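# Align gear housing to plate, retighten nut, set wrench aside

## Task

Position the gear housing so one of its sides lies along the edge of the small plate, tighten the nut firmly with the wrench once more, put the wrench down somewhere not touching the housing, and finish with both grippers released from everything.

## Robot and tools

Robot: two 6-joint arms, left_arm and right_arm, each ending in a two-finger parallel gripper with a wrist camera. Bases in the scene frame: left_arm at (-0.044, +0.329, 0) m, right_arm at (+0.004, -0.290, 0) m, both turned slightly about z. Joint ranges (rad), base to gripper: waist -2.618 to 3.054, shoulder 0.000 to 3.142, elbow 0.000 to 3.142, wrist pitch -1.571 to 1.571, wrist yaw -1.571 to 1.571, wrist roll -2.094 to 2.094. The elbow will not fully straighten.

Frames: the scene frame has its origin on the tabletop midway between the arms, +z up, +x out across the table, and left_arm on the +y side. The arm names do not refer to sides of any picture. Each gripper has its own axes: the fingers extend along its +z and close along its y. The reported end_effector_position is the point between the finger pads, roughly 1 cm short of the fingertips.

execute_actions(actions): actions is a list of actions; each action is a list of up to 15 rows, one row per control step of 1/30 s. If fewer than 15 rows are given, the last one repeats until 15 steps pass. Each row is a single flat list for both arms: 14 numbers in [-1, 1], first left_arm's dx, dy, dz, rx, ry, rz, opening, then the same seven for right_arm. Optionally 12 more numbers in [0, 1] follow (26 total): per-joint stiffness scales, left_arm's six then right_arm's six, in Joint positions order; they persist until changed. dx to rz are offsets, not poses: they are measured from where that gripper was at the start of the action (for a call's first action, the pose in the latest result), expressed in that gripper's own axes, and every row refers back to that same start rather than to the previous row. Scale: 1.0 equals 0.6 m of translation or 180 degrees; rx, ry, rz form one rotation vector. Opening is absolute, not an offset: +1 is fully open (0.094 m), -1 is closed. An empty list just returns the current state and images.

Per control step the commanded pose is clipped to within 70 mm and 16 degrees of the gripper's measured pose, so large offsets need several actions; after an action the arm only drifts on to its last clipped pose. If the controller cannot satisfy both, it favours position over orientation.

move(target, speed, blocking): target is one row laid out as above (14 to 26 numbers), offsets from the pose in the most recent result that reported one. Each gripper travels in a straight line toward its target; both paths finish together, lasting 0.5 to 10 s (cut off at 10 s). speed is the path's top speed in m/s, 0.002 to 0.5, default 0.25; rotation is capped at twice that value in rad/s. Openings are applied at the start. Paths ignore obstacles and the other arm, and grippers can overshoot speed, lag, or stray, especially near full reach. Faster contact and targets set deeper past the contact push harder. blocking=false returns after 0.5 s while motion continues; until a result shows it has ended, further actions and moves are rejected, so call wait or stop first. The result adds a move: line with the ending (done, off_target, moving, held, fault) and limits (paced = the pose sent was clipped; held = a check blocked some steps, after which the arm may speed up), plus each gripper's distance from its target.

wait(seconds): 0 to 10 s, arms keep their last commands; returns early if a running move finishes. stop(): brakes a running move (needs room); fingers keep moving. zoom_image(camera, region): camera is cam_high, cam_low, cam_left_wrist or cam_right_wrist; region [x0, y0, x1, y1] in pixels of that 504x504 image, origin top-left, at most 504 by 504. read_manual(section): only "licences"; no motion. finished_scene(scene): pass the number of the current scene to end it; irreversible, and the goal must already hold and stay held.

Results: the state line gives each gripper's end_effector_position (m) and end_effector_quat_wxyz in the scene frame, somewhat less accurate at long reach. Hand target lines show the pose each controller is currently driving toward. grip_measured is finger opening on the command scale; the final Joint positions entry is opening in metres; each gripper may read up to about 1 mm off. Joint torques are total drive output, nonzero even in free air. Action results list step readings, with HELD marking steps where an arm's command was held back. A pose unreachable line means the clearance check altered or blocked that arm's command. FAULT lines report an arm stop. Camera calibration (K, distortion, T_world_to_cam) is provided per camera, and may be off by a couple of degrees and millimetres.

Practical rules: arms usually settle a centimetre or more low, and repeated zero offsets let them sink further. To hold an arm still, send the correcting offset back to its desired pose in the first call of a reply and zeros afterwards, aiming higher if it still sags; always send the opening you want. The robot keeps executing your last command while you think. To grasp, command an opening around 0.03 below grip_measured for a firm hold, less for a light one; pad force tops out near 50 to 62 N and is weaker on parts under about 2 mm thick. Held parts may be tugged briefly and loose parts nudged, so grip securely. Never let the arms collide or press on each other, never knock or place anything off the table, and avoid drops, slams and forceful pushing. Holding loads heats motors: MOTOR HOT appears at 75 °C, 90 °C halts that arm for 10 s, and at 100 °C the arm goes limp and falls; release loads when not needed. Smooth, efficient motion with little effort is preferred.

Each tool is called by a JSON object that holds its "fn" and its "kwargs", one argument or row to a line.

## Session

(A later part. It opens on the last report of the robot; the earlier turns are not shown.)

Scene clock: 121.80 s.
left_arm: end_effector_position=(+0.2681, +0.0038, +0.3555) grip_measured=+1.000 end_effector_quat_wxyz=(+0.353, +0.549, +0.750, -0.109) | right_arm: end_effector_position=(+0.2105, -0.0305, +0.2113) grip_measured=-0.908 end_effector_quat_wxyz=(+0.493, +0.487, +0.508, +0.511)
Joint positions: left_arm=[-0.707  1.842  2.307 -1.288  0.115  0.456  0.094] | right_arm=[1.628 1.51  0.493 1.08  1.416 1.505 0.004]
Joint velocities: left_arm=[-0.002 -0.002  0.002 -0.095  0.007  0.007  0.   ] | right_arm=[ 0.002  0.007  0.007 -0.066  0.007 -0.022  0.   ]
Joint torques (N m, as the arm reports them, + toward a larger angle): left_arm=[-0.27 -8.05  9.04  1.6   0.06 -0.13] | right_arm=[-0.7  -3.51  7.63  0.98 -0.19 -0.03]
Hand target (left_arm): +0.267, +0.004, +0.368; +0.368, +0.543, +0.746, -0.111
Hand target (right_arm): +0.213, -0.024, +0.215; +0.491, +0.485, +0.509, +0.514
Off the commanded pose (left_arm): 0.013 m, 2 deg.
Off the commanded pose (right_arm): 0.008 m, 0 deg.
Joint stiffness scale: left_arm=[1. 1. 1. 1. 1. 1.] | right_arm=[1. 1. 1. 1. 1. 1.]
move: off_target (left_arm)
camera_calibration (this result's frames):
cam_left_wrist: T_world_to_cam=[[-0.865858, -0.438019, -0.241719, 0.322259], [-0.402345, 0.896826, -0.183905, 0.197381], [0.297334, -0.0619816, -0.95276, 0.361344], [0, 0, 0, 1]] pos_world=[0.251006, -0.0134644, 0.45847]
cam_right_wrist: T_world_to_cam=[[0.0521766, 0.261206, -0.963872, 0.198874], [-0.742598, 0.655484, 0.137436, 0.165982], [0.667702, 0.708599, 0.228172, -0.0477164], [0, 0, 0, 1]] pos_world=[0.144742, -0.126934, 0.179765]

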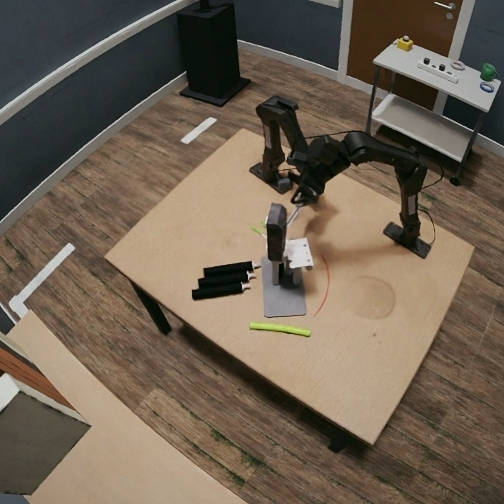

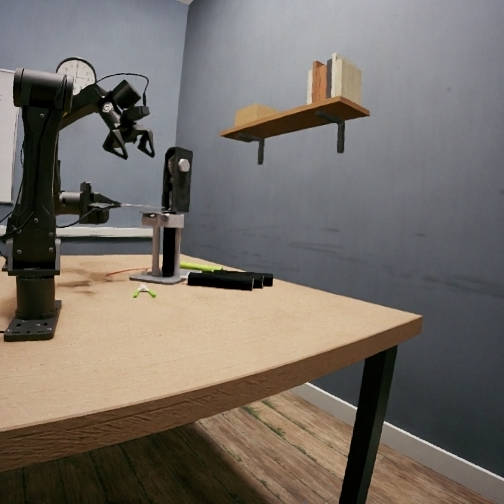

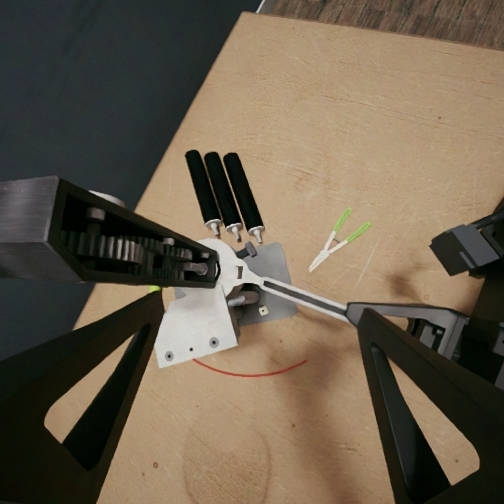

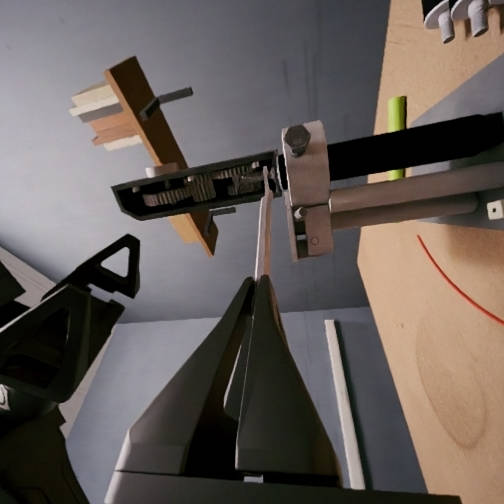

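{"fn": "move", "kwargs": {
  "target": [-0.014,0.004,-0.014,0,0,0,1, 0.022,0.008,0.032,0,0,0,-1],
  "speed": 0.03
}}

{"fn": "zoom_image", "kwargs": {
  "camera": "cam_left_wrist",
  "region": [150,220,330,360]
}}

{"fn": "zoom_image", "kwargs": {
  "camera": "cam_right_wrist",
  "region": [210,120,330,230]
}}

Scene clock: 123.30 s.
left_arm: end_effector_position=(+0.2682, +0.0039, +0.3557) grip_measured=+1.000 end_effector_quat_wxyz=(+0.338, +0.551, +0.755, -0.107) | right_arm: end_effector_position=(+0.2261, -0.0221, +0.2157) grip_measured=-0.908 end_effector_quat_wxyz=(+0.492, +0.492, +0.501, +0.515)
Joint positions: left_arm=[-0.707  1.901  2.421 -1.374  0.115  0.456  0.094] | right_arm=[1.574 1.546 0.543 1.073 1.37  1.515 0.004]
Joint velocities: left_arm=[-0.007  0.002 -0.017 -0.022 -0.022 -0.022  0.   ] | right_arm=[-0.022  0.007 -0.002 -0.051  0.066  0.051 -0.001]
Joint torques (N m, as the arm reports them, + toward a larger angle): left_arm=[-0.09 -8.18  8.7   1.52  0.1  -0.02] | right_arm=[-0.69 -3.9   7.15  0.87 -0.2  -0.03]
Hand target (left_arm): +0.268, +0.003, +0.367; +0.353, +0.549, +0.750, -0.109
Hand target (right_arm): +0.229, -0.016, +0.216; +0.494, +0.486, +0.508, +0.512
Off the commanded pose (left_arm): 0.012 m, 2 deg.
Off the commanded pose (right_arm): 0.006 m, 1 deg.
Joint stiffness scale: left_arm=[1. 1. 1. 1. 1. 1.] | right_arm=[1. 1. 1. 1. 1. 1.]
move: off_target (left_arm)
camera_calibration (this result's frames):
cam_left_wrist: T_world_to_cam=[[-0.870953, -0.43341, -0.23151, 0.320137], [-0.406947, 0.900294, -0.154483, 0.188099], [0.275381, -0.0403356, -0.960489, 0.370062], [0, 0, 0, 1]] pos_world=[0.253462, -0.015667, 0.458613]
cam_right_wrist: T_world_to_cam=[[0.0579842, 0.277139, -0.959079, 0.1981], [-0.737879, 0.658993, 0.145814, 0.168668], [0.672437, 0.699229, 0.242706, -0.0694482], [0, 0, 0, 1]] pos_world=[0.15967, -0.117492, 0.182255]

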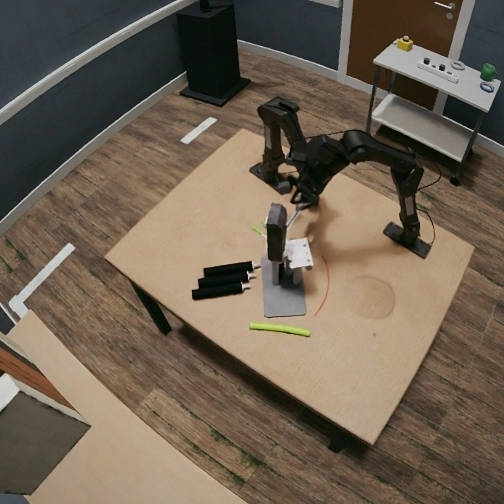

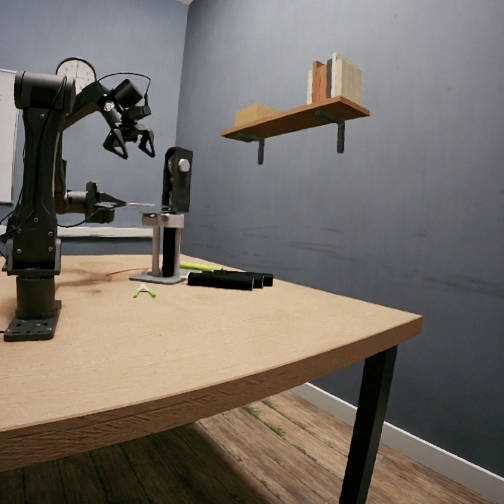

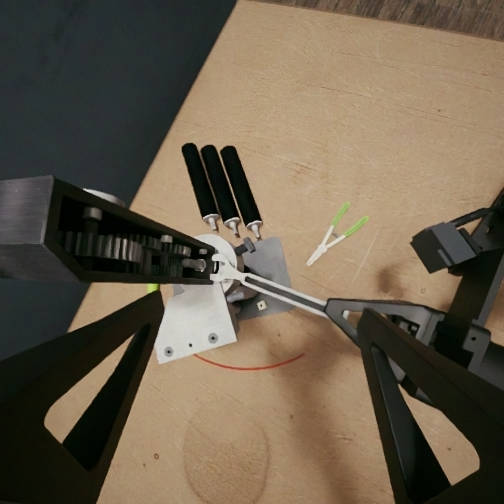

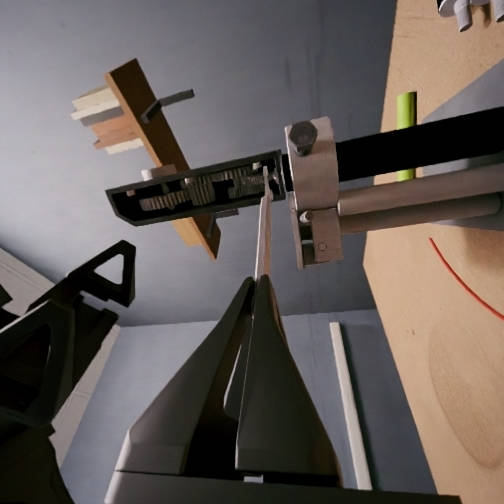

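Region (150, 220, 330, 360) of cam_left_wrist's 504x504 image, scaled by 2.800, with more detail than that image has.

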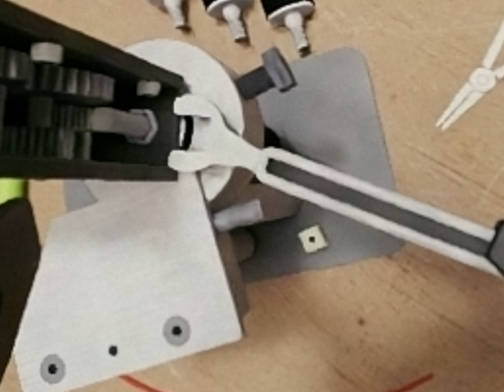

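Region (210, 120, 330, 230) of cam_right_wrist's 504x504 image, scaled by 4.200, with more detail than that image has; it fills the top 462 rows of this view, and the rest is white.

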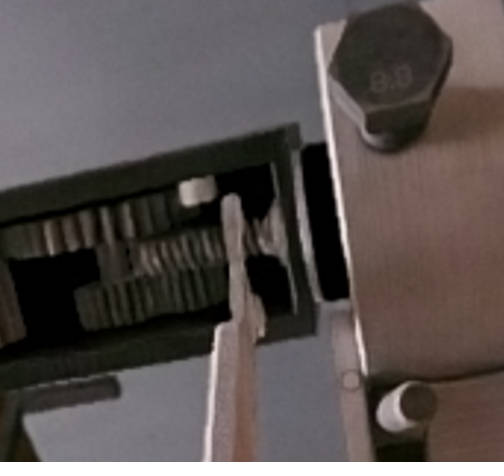

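{"fn": "move", "kwargs": {
  "target": [0,0,0,0,0,0,1, 0.01,0,0.038,0.008,0,-0.008,-1],
  "speed": 0.02
}}

{"fn": "zoom_image", "kwargs": {
  "camera": "cam_left_wrist",
  "region": [150,220,330,360]
}}

{"fn": "zoom_image", "kwargs": {
  "camera": "cam_right_wrist",
  "region": [210,120,330,230]
}}

Scene clock: 124.83 s.
left_arm: end_effector_position=(+0.2682, +0.0040, +0.3556) grip_measured=+1.000 end_effector_quat_wxyz=(+0.338, +0.551, +0.755, -0.107) | right_arm: end_effector_position=(+0.2451, -0.0180, +0.2152) grip_measured=-0.908 end_effector_quat_wxyz=(+0.491, +0.492, +0.509, +0.508)
Joint positions: left_arm=[-0.707  1.901  2.421 -1.374  0.115  0.456  0.094] | right_arm=[1.508 1.546 0.586 0.951 1.302 1.581 0.004]
Joint velocities: left_arm=[ 0.002 -0.017 -0.007 -0.022  0.037 -0.007  0.   ] | right_arm=[ 0.002 -0.012 -0.012 -0.066  0.007  0.022 -0.001]
Joint torques (N m, as the arm reports them, + toward a larger angle): left_arm=[-0.03 -8.26  5.7   1.52  0.09  0.  ] | right_arm=[-0.91 -4.39  7.37  0.96 -0.01 -0.07]
Hand target (left_arm): +0.268, +0.004, +0.356; +0.338, +0.551, +0.755, -0.107
Hand target (right_arm): +0.248, -0.015, +0.216; +0.494, +0.490, +0.513, +0.503
Off the commanded pose (left_arm): 0.000 m, 0 deg.
Off the commanded pose (right_arm): 0.005 m, 1 deg.
Joint stiffness scale: left_arm=[1. 1. 1. 1. 1. 1.] | right_arm=[1. 1. 1. 1. 1. 1.]
move: done
camera_calibration (this result's frames):
cam_left_wrist: T_world_to_cam=[[-0.871017, -0.433349, -0.231384, 0.320071], [-0.406989, 0.900335, -0.154134, 0.187911], [0.275116, -0.0400825, -0.960575, 0.370119], [0, 0, 0, 1]] pos_world=[0.253439, -0.0156449, 0.45855]
cam_right_wrist: T_world_to_cam=[[0.042059, 0.265556, -0.963178, 0.199898], [-0.736787, 0.659362, 0.149618, 0.179011], [0.674815, 0.703364, 0.22339, -0.0813454], [0, 0, 0, 1]] pos_world=[0.178379, -0.113902, 0.183925]

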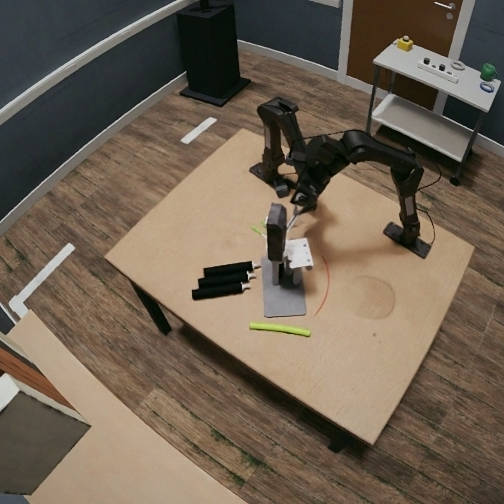

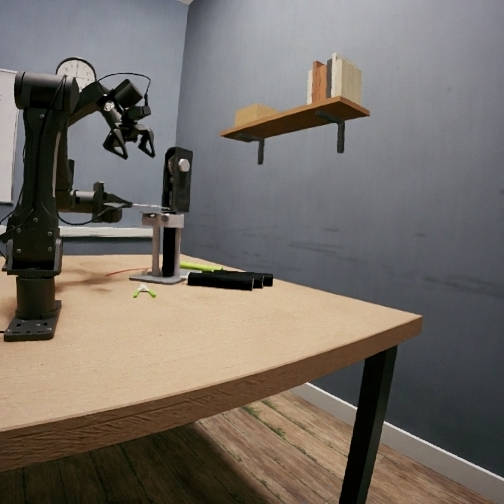

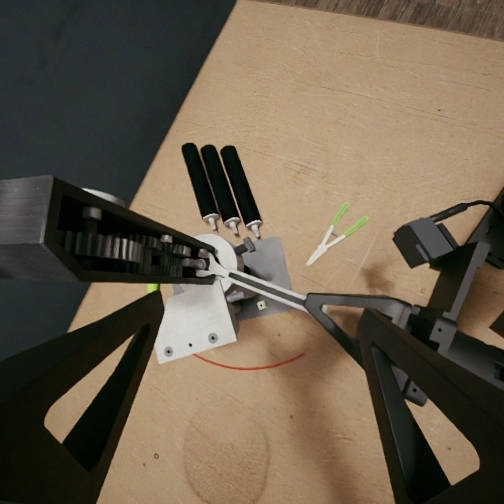

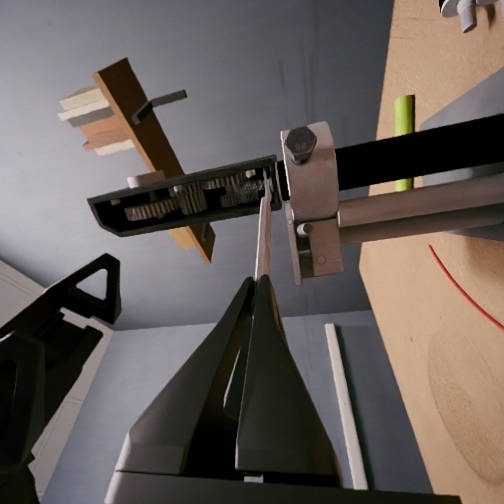

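Region (150, 220, 330, 360) of cam_left_wrist's 504x504 image, scaled by 2.800, with more detail than that image has.

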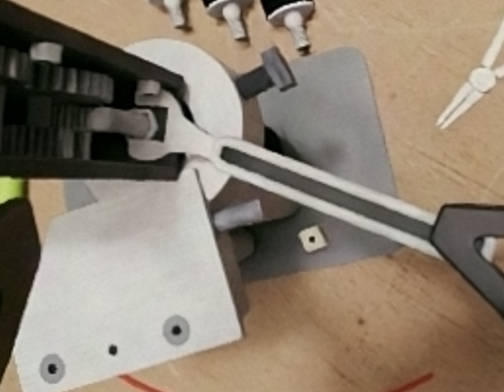

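Region (210, 120, 330, 230) of cam_right_wrist's 504x504 image, scaled by 4.200, with more detail than that image has; it fills the top 462 rows of this view, and the rest is white.

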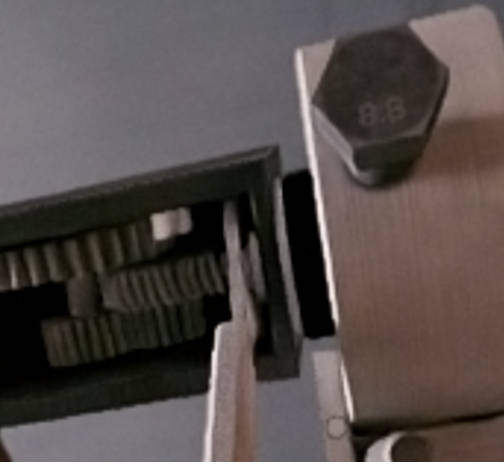

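{"fn": "move", "kwargs": {
  "target": [0,0,0,0,0,0,1, 0.002,-0.006,0.008,0,0,0,-1],
  "speed": 0.02
}}

{"fn": "move", "kwargs": {
  "target": [0,0,0,0,0,0,1, -0.036,0,0.008,0,0.055,0,-1],
  "speed": 0.02
}}

{"fn": "zoom_image", "kwargs": {
  "camera": "cam_left_wrist",
  "region": [150,220,330,360]
}}

Scene clock: 134.57 s.
left_arm: end_effector_position=(+0.2682, +0.0040, +0.3556) grip_measured=+1.000 end_effector_quat_wxyz=(+0.338, +0.551, +0.755, -0.107) | right_arm: end_effector_position=(+0.2471, -0.0172, +0.2144) grip_measured=-0.908 end_effector_quat_wxyz=(+0.487, +0.495, +0.505, +0.513)
Joint positions: left_arm=[-0.707  1.901  2.421 -1.374  0.115  0.456  0.094] | right_arm=[1.501 1.556 0.586 0.97  1.294 1.586 0.004]
Joint velocities: left_arm=[-0.002 -0.007  0.002  0.037 -0.007 -0.022  0.   ] | right_arm=[-0.002  0.002  0.007 -0.007 -0.066 -0.081  0.   ]
Joint torques (N m, as the arm reports them, + toward a larger angle): left_arm=[-0.03 -8.18  5.66  1.54  0.09  0.02] | right_arm=[-0.78 -4.    5.78  1.18 -0.02 -0.06]
Hand target (left_arm): +0.268, +0.004, +0.356; +0.338, +0.551, +0.755, -0.107
Hand target (right_arm): +0.250, -0.017, +0.212; +0.490, +0.492, +0.509, +0.508
Off the commanded pose (left_arm): 0.000 m, 0 deg.
Off the commanded pose (right_arm): 0.004 m, 1 deg.
Joint stiffness scale: left_arm=[1. 1. 1. 1. 1. 1.] | right_arm=[1. 1. 1. 1. 1. 1.]
move: done
camera_calibration (this result's frames):
cam_left_wrist: T_world_to_cam=[[-0.871017, -0.433349, -0.231384, 0.320071], [-0.406989, 0.900335, -0.154134, 0.187911], [0.275116, -0.0400825, -0.960575, 0.370119], [0, 0, 0, 1]] pos_world=[0.253439, -0.0156449, 0.45855]
cam_right_wrist: T_world_to_cam=[[0.0434123, 0.279321, -0.959216, 0.197899], [-0.738069, 0.656052, 0.157637, 0.178578], [0.673327, 0.701124, 0.234639, -0.0851254], [0, 0, 0, 1]] pos_world=[0.180529, -0.11275, 0.181651]

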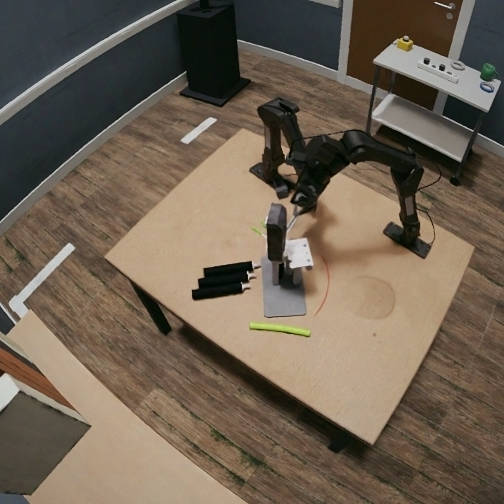

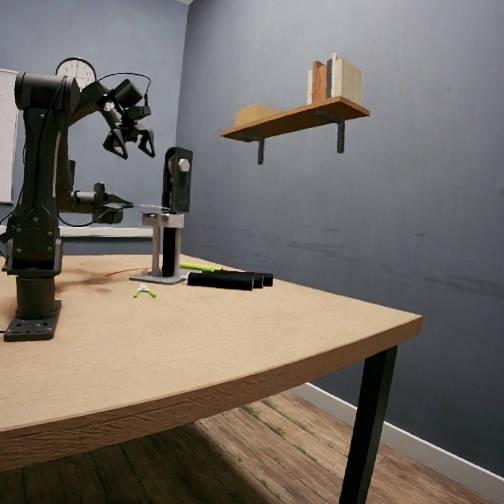

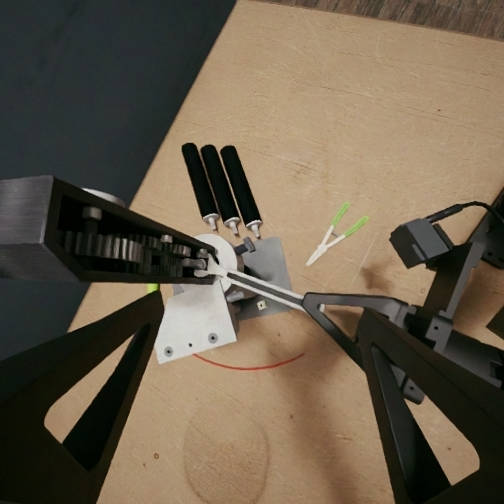

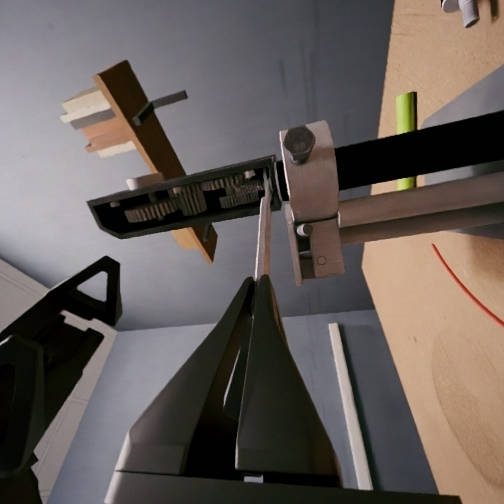

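Scene clock: 139.10 s.
left_arm: end_effector_position=(+0.2682, +0.0040, +0.3556) grip_measured=+1.000 end_effector_quat_wxyz=(+0.338, +0.551, +0.755, -0.107) | right_arm: end_effector_position=(+0.2533, -0.0356, +0.2143) grip_measured=-0.908 end_effector_quat_wxyz=(+0.441, +0.454, +0.539, +0.555)
Joint positions: left_arm=[-0.707  1.901  2.421 -1.374  0.115  0.456  0.094] | right_arm=[1.412 1.384 0.427 0.969 1.04  1.59  0.004]
Joint velocities: left_arm=[-0.007  0.002  0.002  0.022 -0.007  0.007  0.   ] | right_arm=[-0.007 -0.007 -0.002 -0.022 -0.007 -0.007  0.001]
Joint torques (N m, as the arm reports them, + toward a larger angle): left_arm=[-0.03 -8.23  5.65  1.52  0.06  0.01] | right_arm=[-0.71 -4.95  4.98  1.14 -0.1  -0.1 ]
Hand target (left_arm): +0.268, +0.004, +0.356; +0.338, +0.551, +0.755, -0.107
Hand target (right_arm): +0.253, -0.038, +0.214; +0.442, +0.449, +0.545, +0.553
Off the commanded pose (left_arm): 0.000 m, 0 deg.
Off the commanded pose (right_arm): 0.003 m, 1 deg.
Joint stiffness scale: left_arm=[1. 1. 1. 1. 1. 1.] | right_arm=[1. 1. 1. 1. 1. 1.]
move: done
camera_calibration (this result's frames):
cam_left_wrist: T_world_to_cam=[[-0.871017, -0.433349, -0.231384, 0.320071], [-0.406989, 0.900335, -0.154134, 0.187911], [0.275116, -0.0400825, -0.960575, 0.370119], [0, 0, 0, 1]] pos_world=[0.253439, -0.0156449, 0.45855]
cam_right_wrist: T_world_to_cam=[[0.000422616, 0.296575, -0.955009, 0.213286], [-0.835836, 0.524384, 0.162476, 0.214328], [0.548978, 0.798163, 0.24811, -0.0443074], [0, 0, 0, 1]] pos_world=[0.203377, -0.140281, 0.17986]

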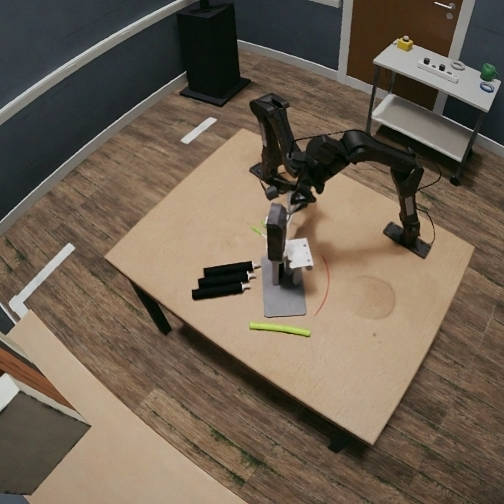

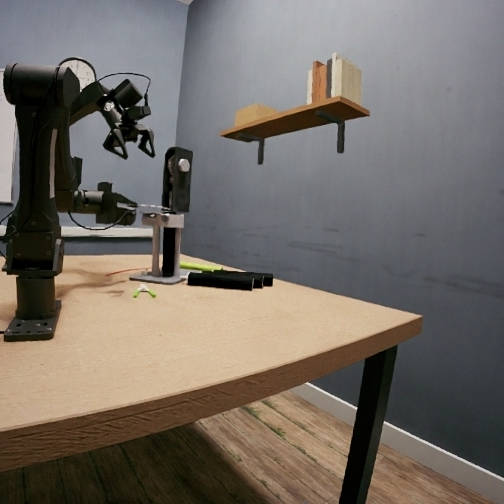

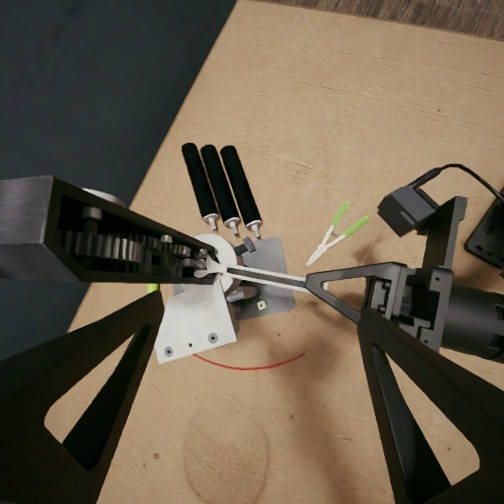

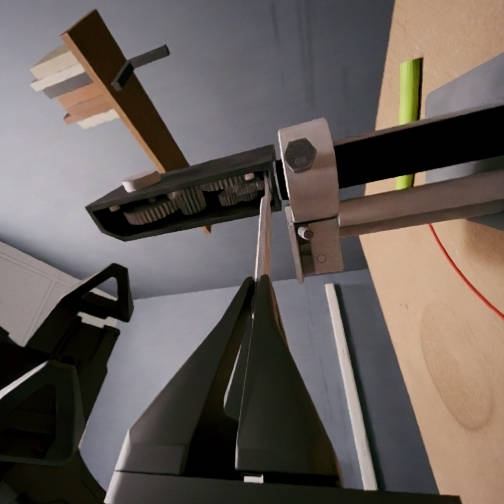

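Region (150, 220, 330, 360) of cam_left_wrist's 504x504 image, scaled by 2.800, with more detail than that image has.

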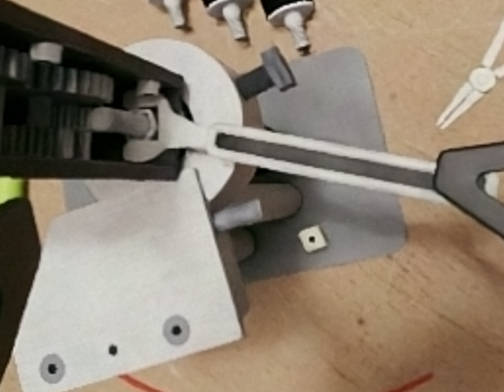

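Looks seated. Turn more.

{"fn": "move", "kwargs": {
  "target": [0,0,0,0,0,0,1, -0.038,-0.003,0.007,0,0.055,-0.008,-1],
  "speed": 0.05
}}

{"fn": "zoom_image", "kwargs": {
  "camera": "cam_left_wrist",
  "region": [150,220,330,360]
}}

Scene clock: 141.20 s.
left_arm: end_effector_position=(+0.2682, +0.0040, +0.3556) grip_measured=+1.000 end_effector_quat_wxyz=(+0.338, +0.551, +0.755, -0.107) | right_arm: end_effector_position=(+0.2634, -0.0542, +0.2141) grip_measured=-0.908 end_effector_quat_wxyz=(+0.398, +0.405, +0.572, +0.591)
Joint positions: left_arm=[-0.707  1.901  2.421 -1.374  0.115  0.456  0.094] | right_arm=[1.246 1.214 0.304 0.932 0.711 1.579 0.004]
Joint velocities: left_arm=[-0.017 -0.022 -0.007 -0.007 -0.081 -0.081  0.   ] | right_arm=[ 0.002  0.002 -0.007  0.037 -0.095 -0.051 -0.001]
Joint torques (N m, as the arm reports them, + toward a larger angle): left_arm=[ 0.06 -8.23  5.75  1.52  0.06  0.01] | right_arm=[-0.62 -3.86  5.34  1.32 -0.18 -0.13]
Hand target (left_arm): +0.268, +0.004, +0.356; +0.338, +0.551, +0.755, -0.107
Hand target (right_arm): +0.262, -0.057, +0.212; +0.401, +0.397, +0.581, +0.587
Off the commanded pose (left_arm): 0.000 m, 0 deg.
Off the commanded pose (right_arm): 0.004 m, 1 deg.
Joint stiffness scale: left_arm=[1. 1. 1. 1. 1. 1.] | right_arm=[1. 1. 1. 1. 1. 1.]
move: done
camera_calibration (this result's frames):
cam_left_wrist: T_world_to_cam=[[-0.871017, -0.433349, -0.231384, 0.320071], [-0.406989, 0.900335, -0.154134, 0.187911], [0.275116, -0.0400825, -0.960575, 0.370119], [0, 0, 0, 1]] pos_world=[0.253439, -0.0156449, 0.45855]
cam_right_wrist: T_world_to_cam=[[-0.0358355, 0.290576, -0.956181, 0.22808], [-0.911842, 0.382049, 0.150276, 0.247461], [0.408975, 0.877271, 0.251268, 0.00548576], [0, 0, 0, 1]] pos_world=[0.231575, -0.165629, 0.17952]

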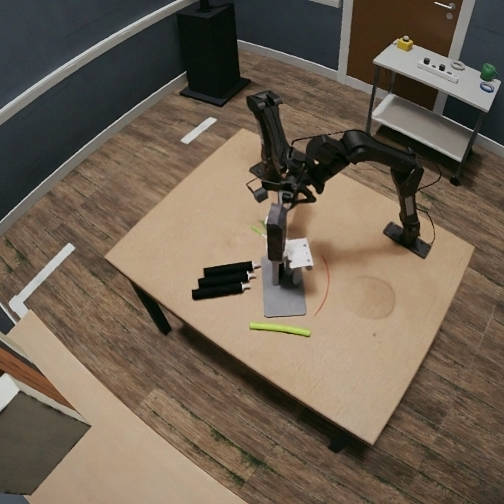

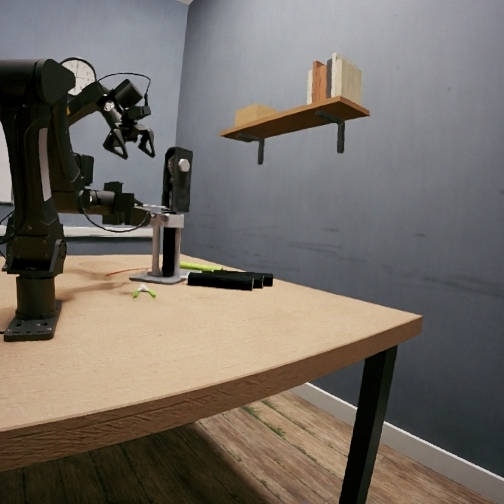

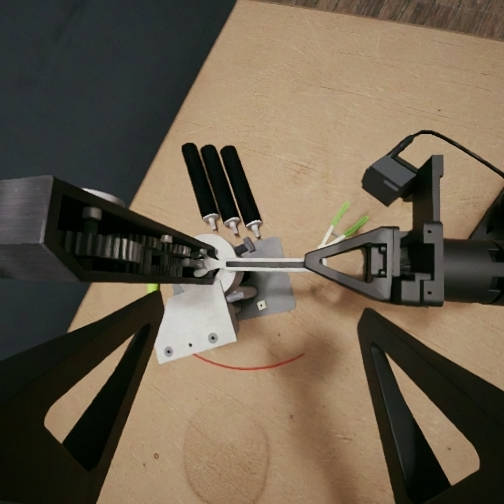

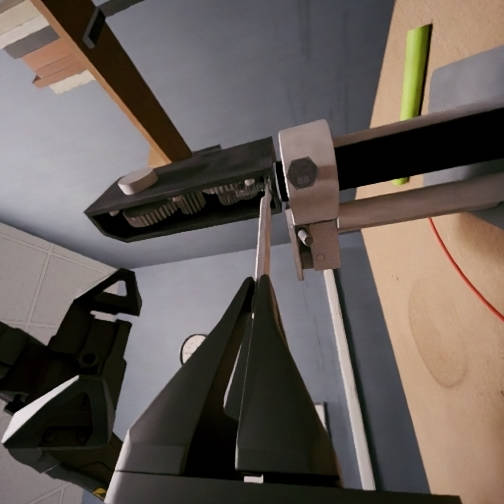

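Region (150, 220, 330, 360) of cam_left_wrist's 504x504 image, scaled by 2.800, with more detail than that image has.

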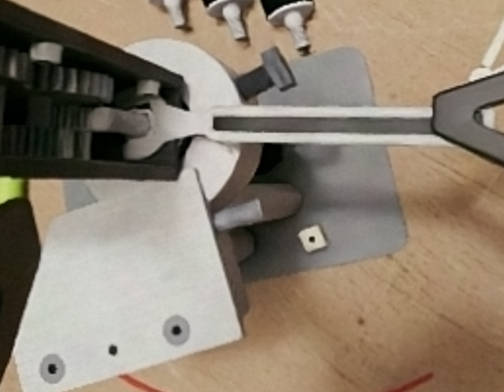

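{"fn": "move", "kwargs": {
  "target": [0,0,0,0,0,0,1, 0.062,0,-0.012,0,-0.09,-0.008,-1],
  "speed": 0.08
}}

{"fn": "move", "kwargs": {
  "target": [0,0,0,0,0,0,1, 0,-0.014,0,0,0,0,-1],
  "speed": 0.02
}}

{"fn": "zoom_image", "kwargs": {
  "camera": "cam_left_wrist",
  "region": [170,235,260,305]
}}

{"fn": "zoom_image", "kwargs": {
  "camera": "cam_right_wrist",
  "region": [230,150,310,220]
}}

Scene clock: 143.43 s.
left_arm: end_effector_position=(+0.2682, +0.0040, +0.3556) grip_measured=+1.000 end_effector_quat_wxyz=(+0.338, +0.551, +0.755, -0.107) | right_arm: end_effector_position=(+0.2431, -0.0251, +0.2122) grip_measured=-0.908 end_effector_quat_wxyz=(+0.474, +0.478, +0.516, +0.530)
Joint positions: left_arm=[-0.707  1.901  2.421 -1.374  0.115  0.456  0.094] | right_arm=[1.497 1.506 0.504 1.036 1.231 1.557 0.004]
Joint velocities: left_arm=[0.002 0.002 0.012 0.051 0.007 0.007 0.   ] | right_arm=[ 0.002 -0.007  0.007 -0.037  0.007 -0.051 -0.   ]
Joint torques (N m, as the arm reports them, + toward a larger angle): left_arm=[-0.06 -8.22  5.84  1.51  0.08  0.01] | right_arm=[ 0.7  -3.44  7.09  1.18  0.2  -0.12]
Hand target (left_arm): +0.268, +0.004, +0.356; +0.338, +0.551, +0.755, -0.107
Hand target (right_arm): +0.243, -0.023, +0.214; +0.481, +0.478, +0.516, +0.524
Off the commanded pose (left_arm): 0.000 m, 0 deg.
Off the commanded pose (right_arm): 0.004 m, 1 deg.
Joint stiffness scale: left_arm=[1. 1. 1. 1. 1. 1.] | right_arm=[1. 1. 1. 1. 1. 1.]
move: done
camera_calibration (this result's frames):
cam_left_wrist: T_world_to_cam=[[-0.871017, -0.433349, -0.231384, 0.320071], [-0.406989, 0.900335, -0.154134, 0.187911], [0.275116, -0.0400825, -0.960575, 0.370119], [0, 0, 0, 1]] pos_world=[0.253439, -0.0156449, 0.45855]
cam_right_wrist: T_world_to_cam=[[0.0373415, 0.28457, -0.957928, 0.199486], [-0.776886, 0.611197, 0.151283, 0.190816], [0.628533, 0.738552, 0.243902, -0.0665289], [0, 0, 0, 1]] pos_world=[0.182609, -0.124259, 0.178453]

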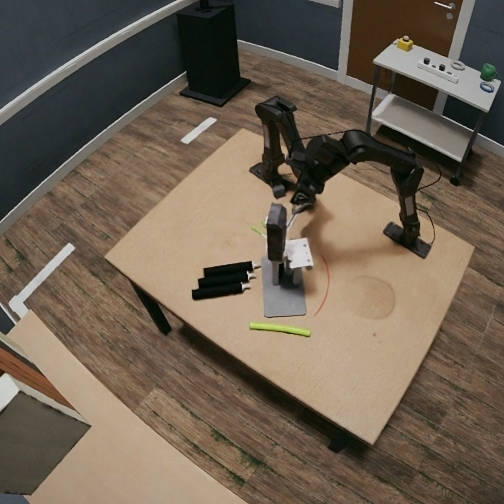

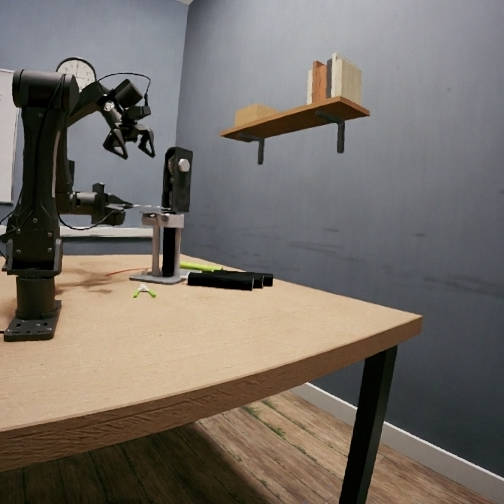

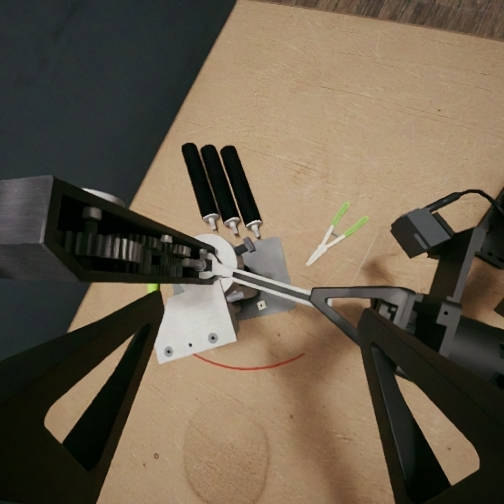

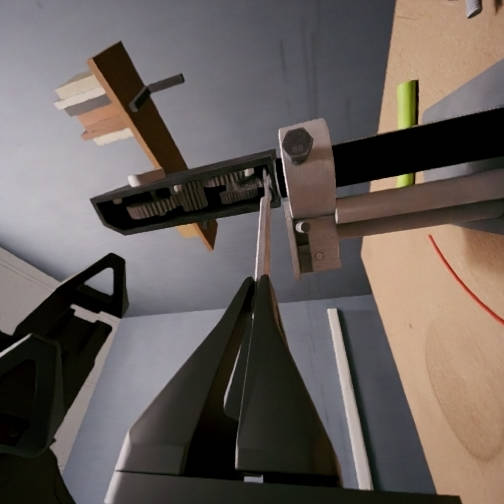

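Scene clock: 144.13 s.
left_arm: end_effector_position=(+0.2682, +0.0040, +0.3556) grip_measured=+1.000 end_effector_quat_wxyz=(+0.338, +0.551, +0.755, -0.107) | right_arm: end_effector_position=(+0.2435, -0.0238, +0.2114) grip_measured=-0.908 end_effector_quat_wxyz=(+0.469, +0.483, +0.508, +0.537)
Joint positions: left_arm=[-0.707  1.901  2.421 -1.374  0.115  0.456  0.094] | right_arm=[1.497 1.527 0.504 1.076 1.232 1.563 0.004]
Joint velocities: left_arm=[-0.012  0.002  0.007  0.007  0.007  0.007  0.   ] | right_arm=[-0.007  0.022 -0.017 -0.037 -0.037 -0.007 -0.   ]
Joint torques (N m, as the arm reports them, + toward a larger angle): left_arm=[ 0.02 -8.17  5.78  1.53  0.06  0.02] | right_arm=[-0.02 -3.57  4.13  1.23 -0.01 -0.02]
Hand target (left_arm): +0.268, +0.004, +0.356; +0.338, +0.551, +0.755, -0.107
Hand target (right_arm): +0.243, -0.025, +0.204; +0.474, +0.478, +0.516, +0.530
Off the commanded pose (left_arm): 0.000 m, 0 deg.
Off the commanded pose (right_arm): 0.008 m, 1 deg.
Joint stiffness scale: left_arm=[1. 1. 1. 1. 1. 1.] | right_arm=[1. 1. 1. 1. 1. 1.]
move: done
camera_calibration (this result's frames):
cam_left_wrist: T_world_to_cam=[[-0.871017, -0.433349, -0.231384, 0.320071], [-0.406989, 0.900335, -0.154134, 0.187911], [0.275116, -0.0400825, -0.960575, 0.370119], [0, 0, 0, 1]] pos_world=[0.253439, -0.0156449, 0.45855]
cam_right_wrist: T_world_to_cam=[[0.0421232, 0.308653, -0.950242, 0.196215], [-0.77647, 0.608635, 0.163274, 0.187787], [0.628745, 0.730956, 0.265297, -0.0723252], [0, 0, 0, 1]] pos_world=[0.18302, -0.121989, 0.174978]

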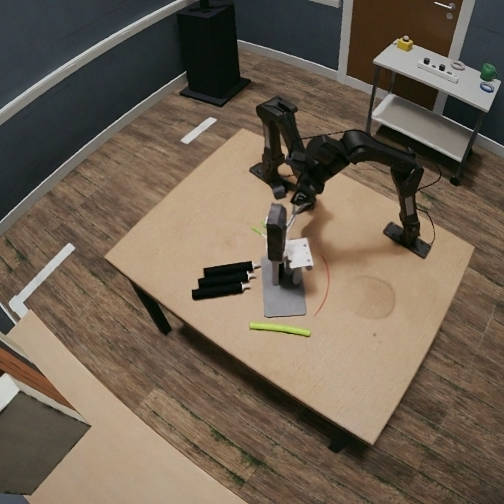

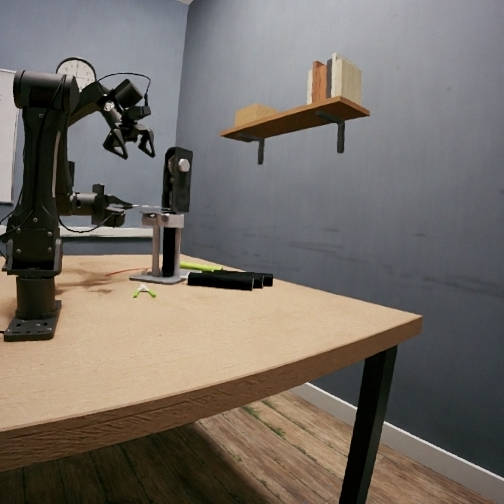

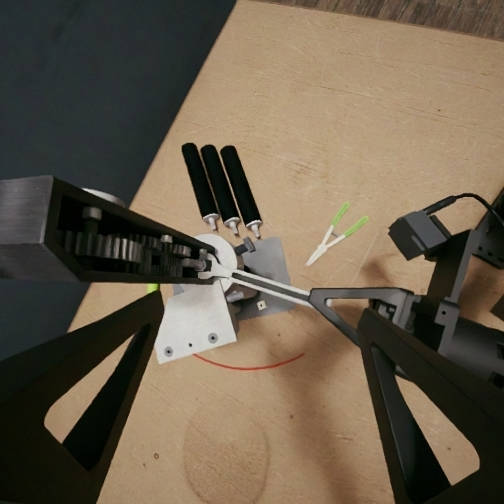

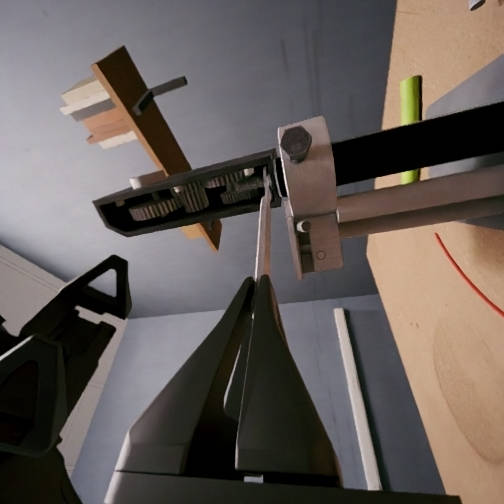

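Region (170, 235, 260, 305) of cam_left_wrist's 504x504 image, scaled by 5.600, with more detail than that image has.

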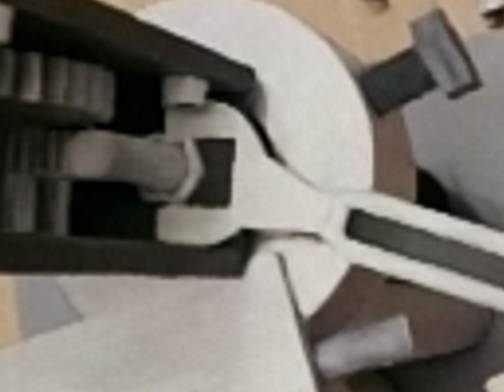

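Region (230, 150, 310, 220) of cam_right_wrist's 504x504 image, scaled by 6.300, with more detail than that image has; it fills the top 441 rows of this view, and the rest is white.

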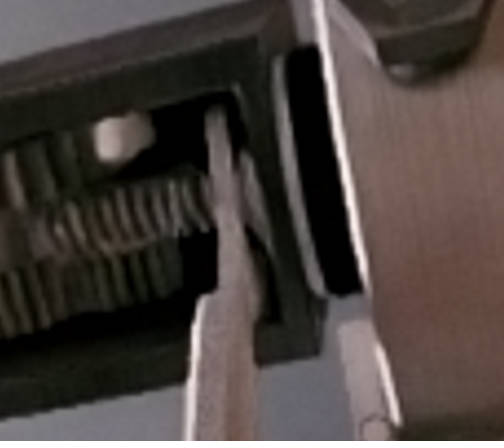

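{"fn": "move", "kwargs": {
  "target": [0,0,0,0,0,0,1, 0.008,-0.006,0.004,0.016,-0.022,-0.013,-1],
  "speed": 0.03
}}

{"fn": "zoom_image", "kwargs": {
  "camera": "cam_left_wrist",
  "region": [170,235,260,305]
}}

{"fn": "zoom_image", "kwargs": {
  "camera": "cam_right_wrist",
  "region": [230,150,310,220]
}}

Scene clock: 146.10 s.
left_arm: end_effector_position=(+0.2682, +0.0040, +0.3556) grip_measured=+1.000 end_effector_quat_wxyz=(+0.338, +0.551, +0.755, -0.107) | right_arm: end_effector_position=(+0.2450, -0.0183, +0.2127) grip_measured=-0.908 end_effector_quat_wxyz=(+0.473, +0.503, +0.504, +0.518)
Joint positions: left_arm=[-0.707  1.901  2.421 -1.374  0.115  0.456  0.094] | right_arm=[1.505 1.527 0.581 0.895 1.286 1.663 0.004]
Joint velocities: left_arm=[ 0.007 -0.002 -0.022  0.007 -0.081 -0.007  0.   ] | right_arm=[ 0.022 -0.002  0.007 -0.037  0.037 -0.007 -0.   ]
Joint torques (N m, as the arm reports them, + toward a larger angle): left_arm=[ 0.08 -8.2   5.75  1.51  0.08  0.01] | right_arm=[ 0.43 -3.96  6.93  0.76  0.34 -0.03]
Hand target (left_arm): +0.268, +0.004, +0.356; +0.338, +0.551, +0.755, -0.107
Hand target (right_arm): +0.245, -0.019, +0.209; +0.487, +0.500, +0.512, +0.500
Off the commanded pose (left_arm): 0.000 m, 0 deg.
Off the commanded pose (right_arm): 0.005 m, 3 deg.
Joint stiffness scale: left_arm=[1. 1. 1. 1. 1. 1.] | right_arm=[1. 1. 1. 1. 1. 1.]
move: off_target (right_arm)
camera_calibration (this result's frames):
cam_left_wrist: T_world_to_cam=[[-0.871017, -0.433349, -0.231384, 0.320071], [-0.406989, 0.900335, -0.154134, 0.187911], [0.275116, -0.0400825, -0.960575, 0.370119], [0, 0, 0, 1]] pos_world=[0.253439, -0.0156449, 0.45855]
cam_right_wrist: T_world_to_cam=[[0.0252861, 0.305875, -0.951736, 0.200013], [-0.742988, 0.642704, 0.186816, 0.172805], [0.668827, 0.702405, 0.243513, -0.0833096], [0, 0, 0, 1]] pos_world=[0.179054, -0.113725, 0.178364]

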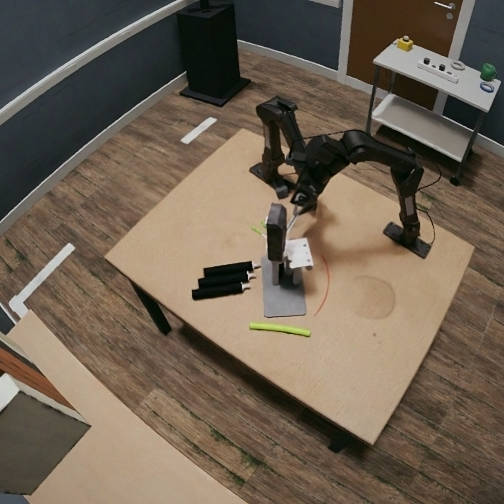

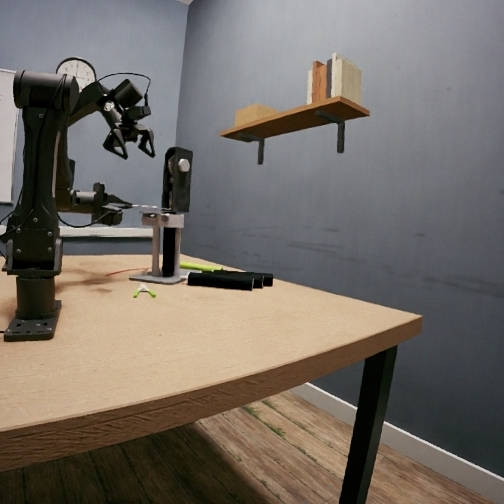

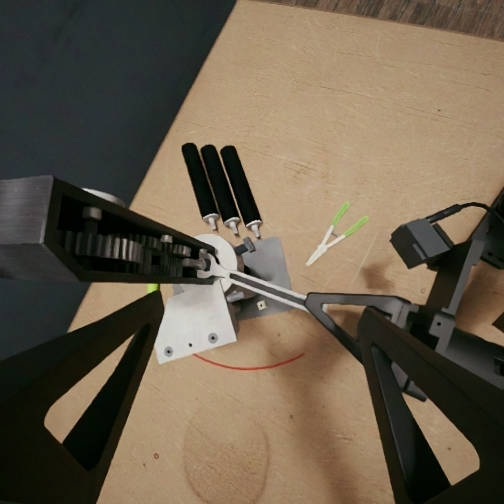

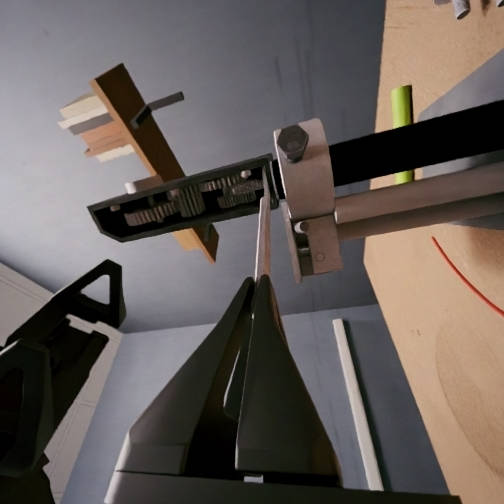

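Region (170, 235, 260, 305) of cam_left_wrist's 504x504 image, scaled by 5.600, with more detail than that image has.

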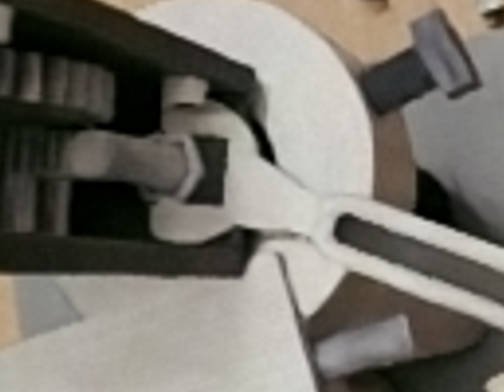

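Region (230, 150, 310, 220) of cam_right_wrist's 504x504 image, scaled by 6.300, with more detail than that image has; it fills the top 441 rows of this view, and the rest is white.

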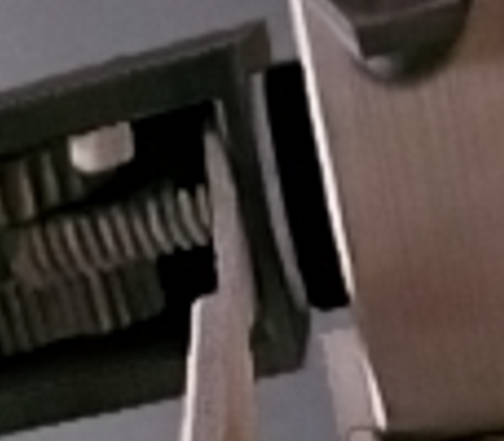

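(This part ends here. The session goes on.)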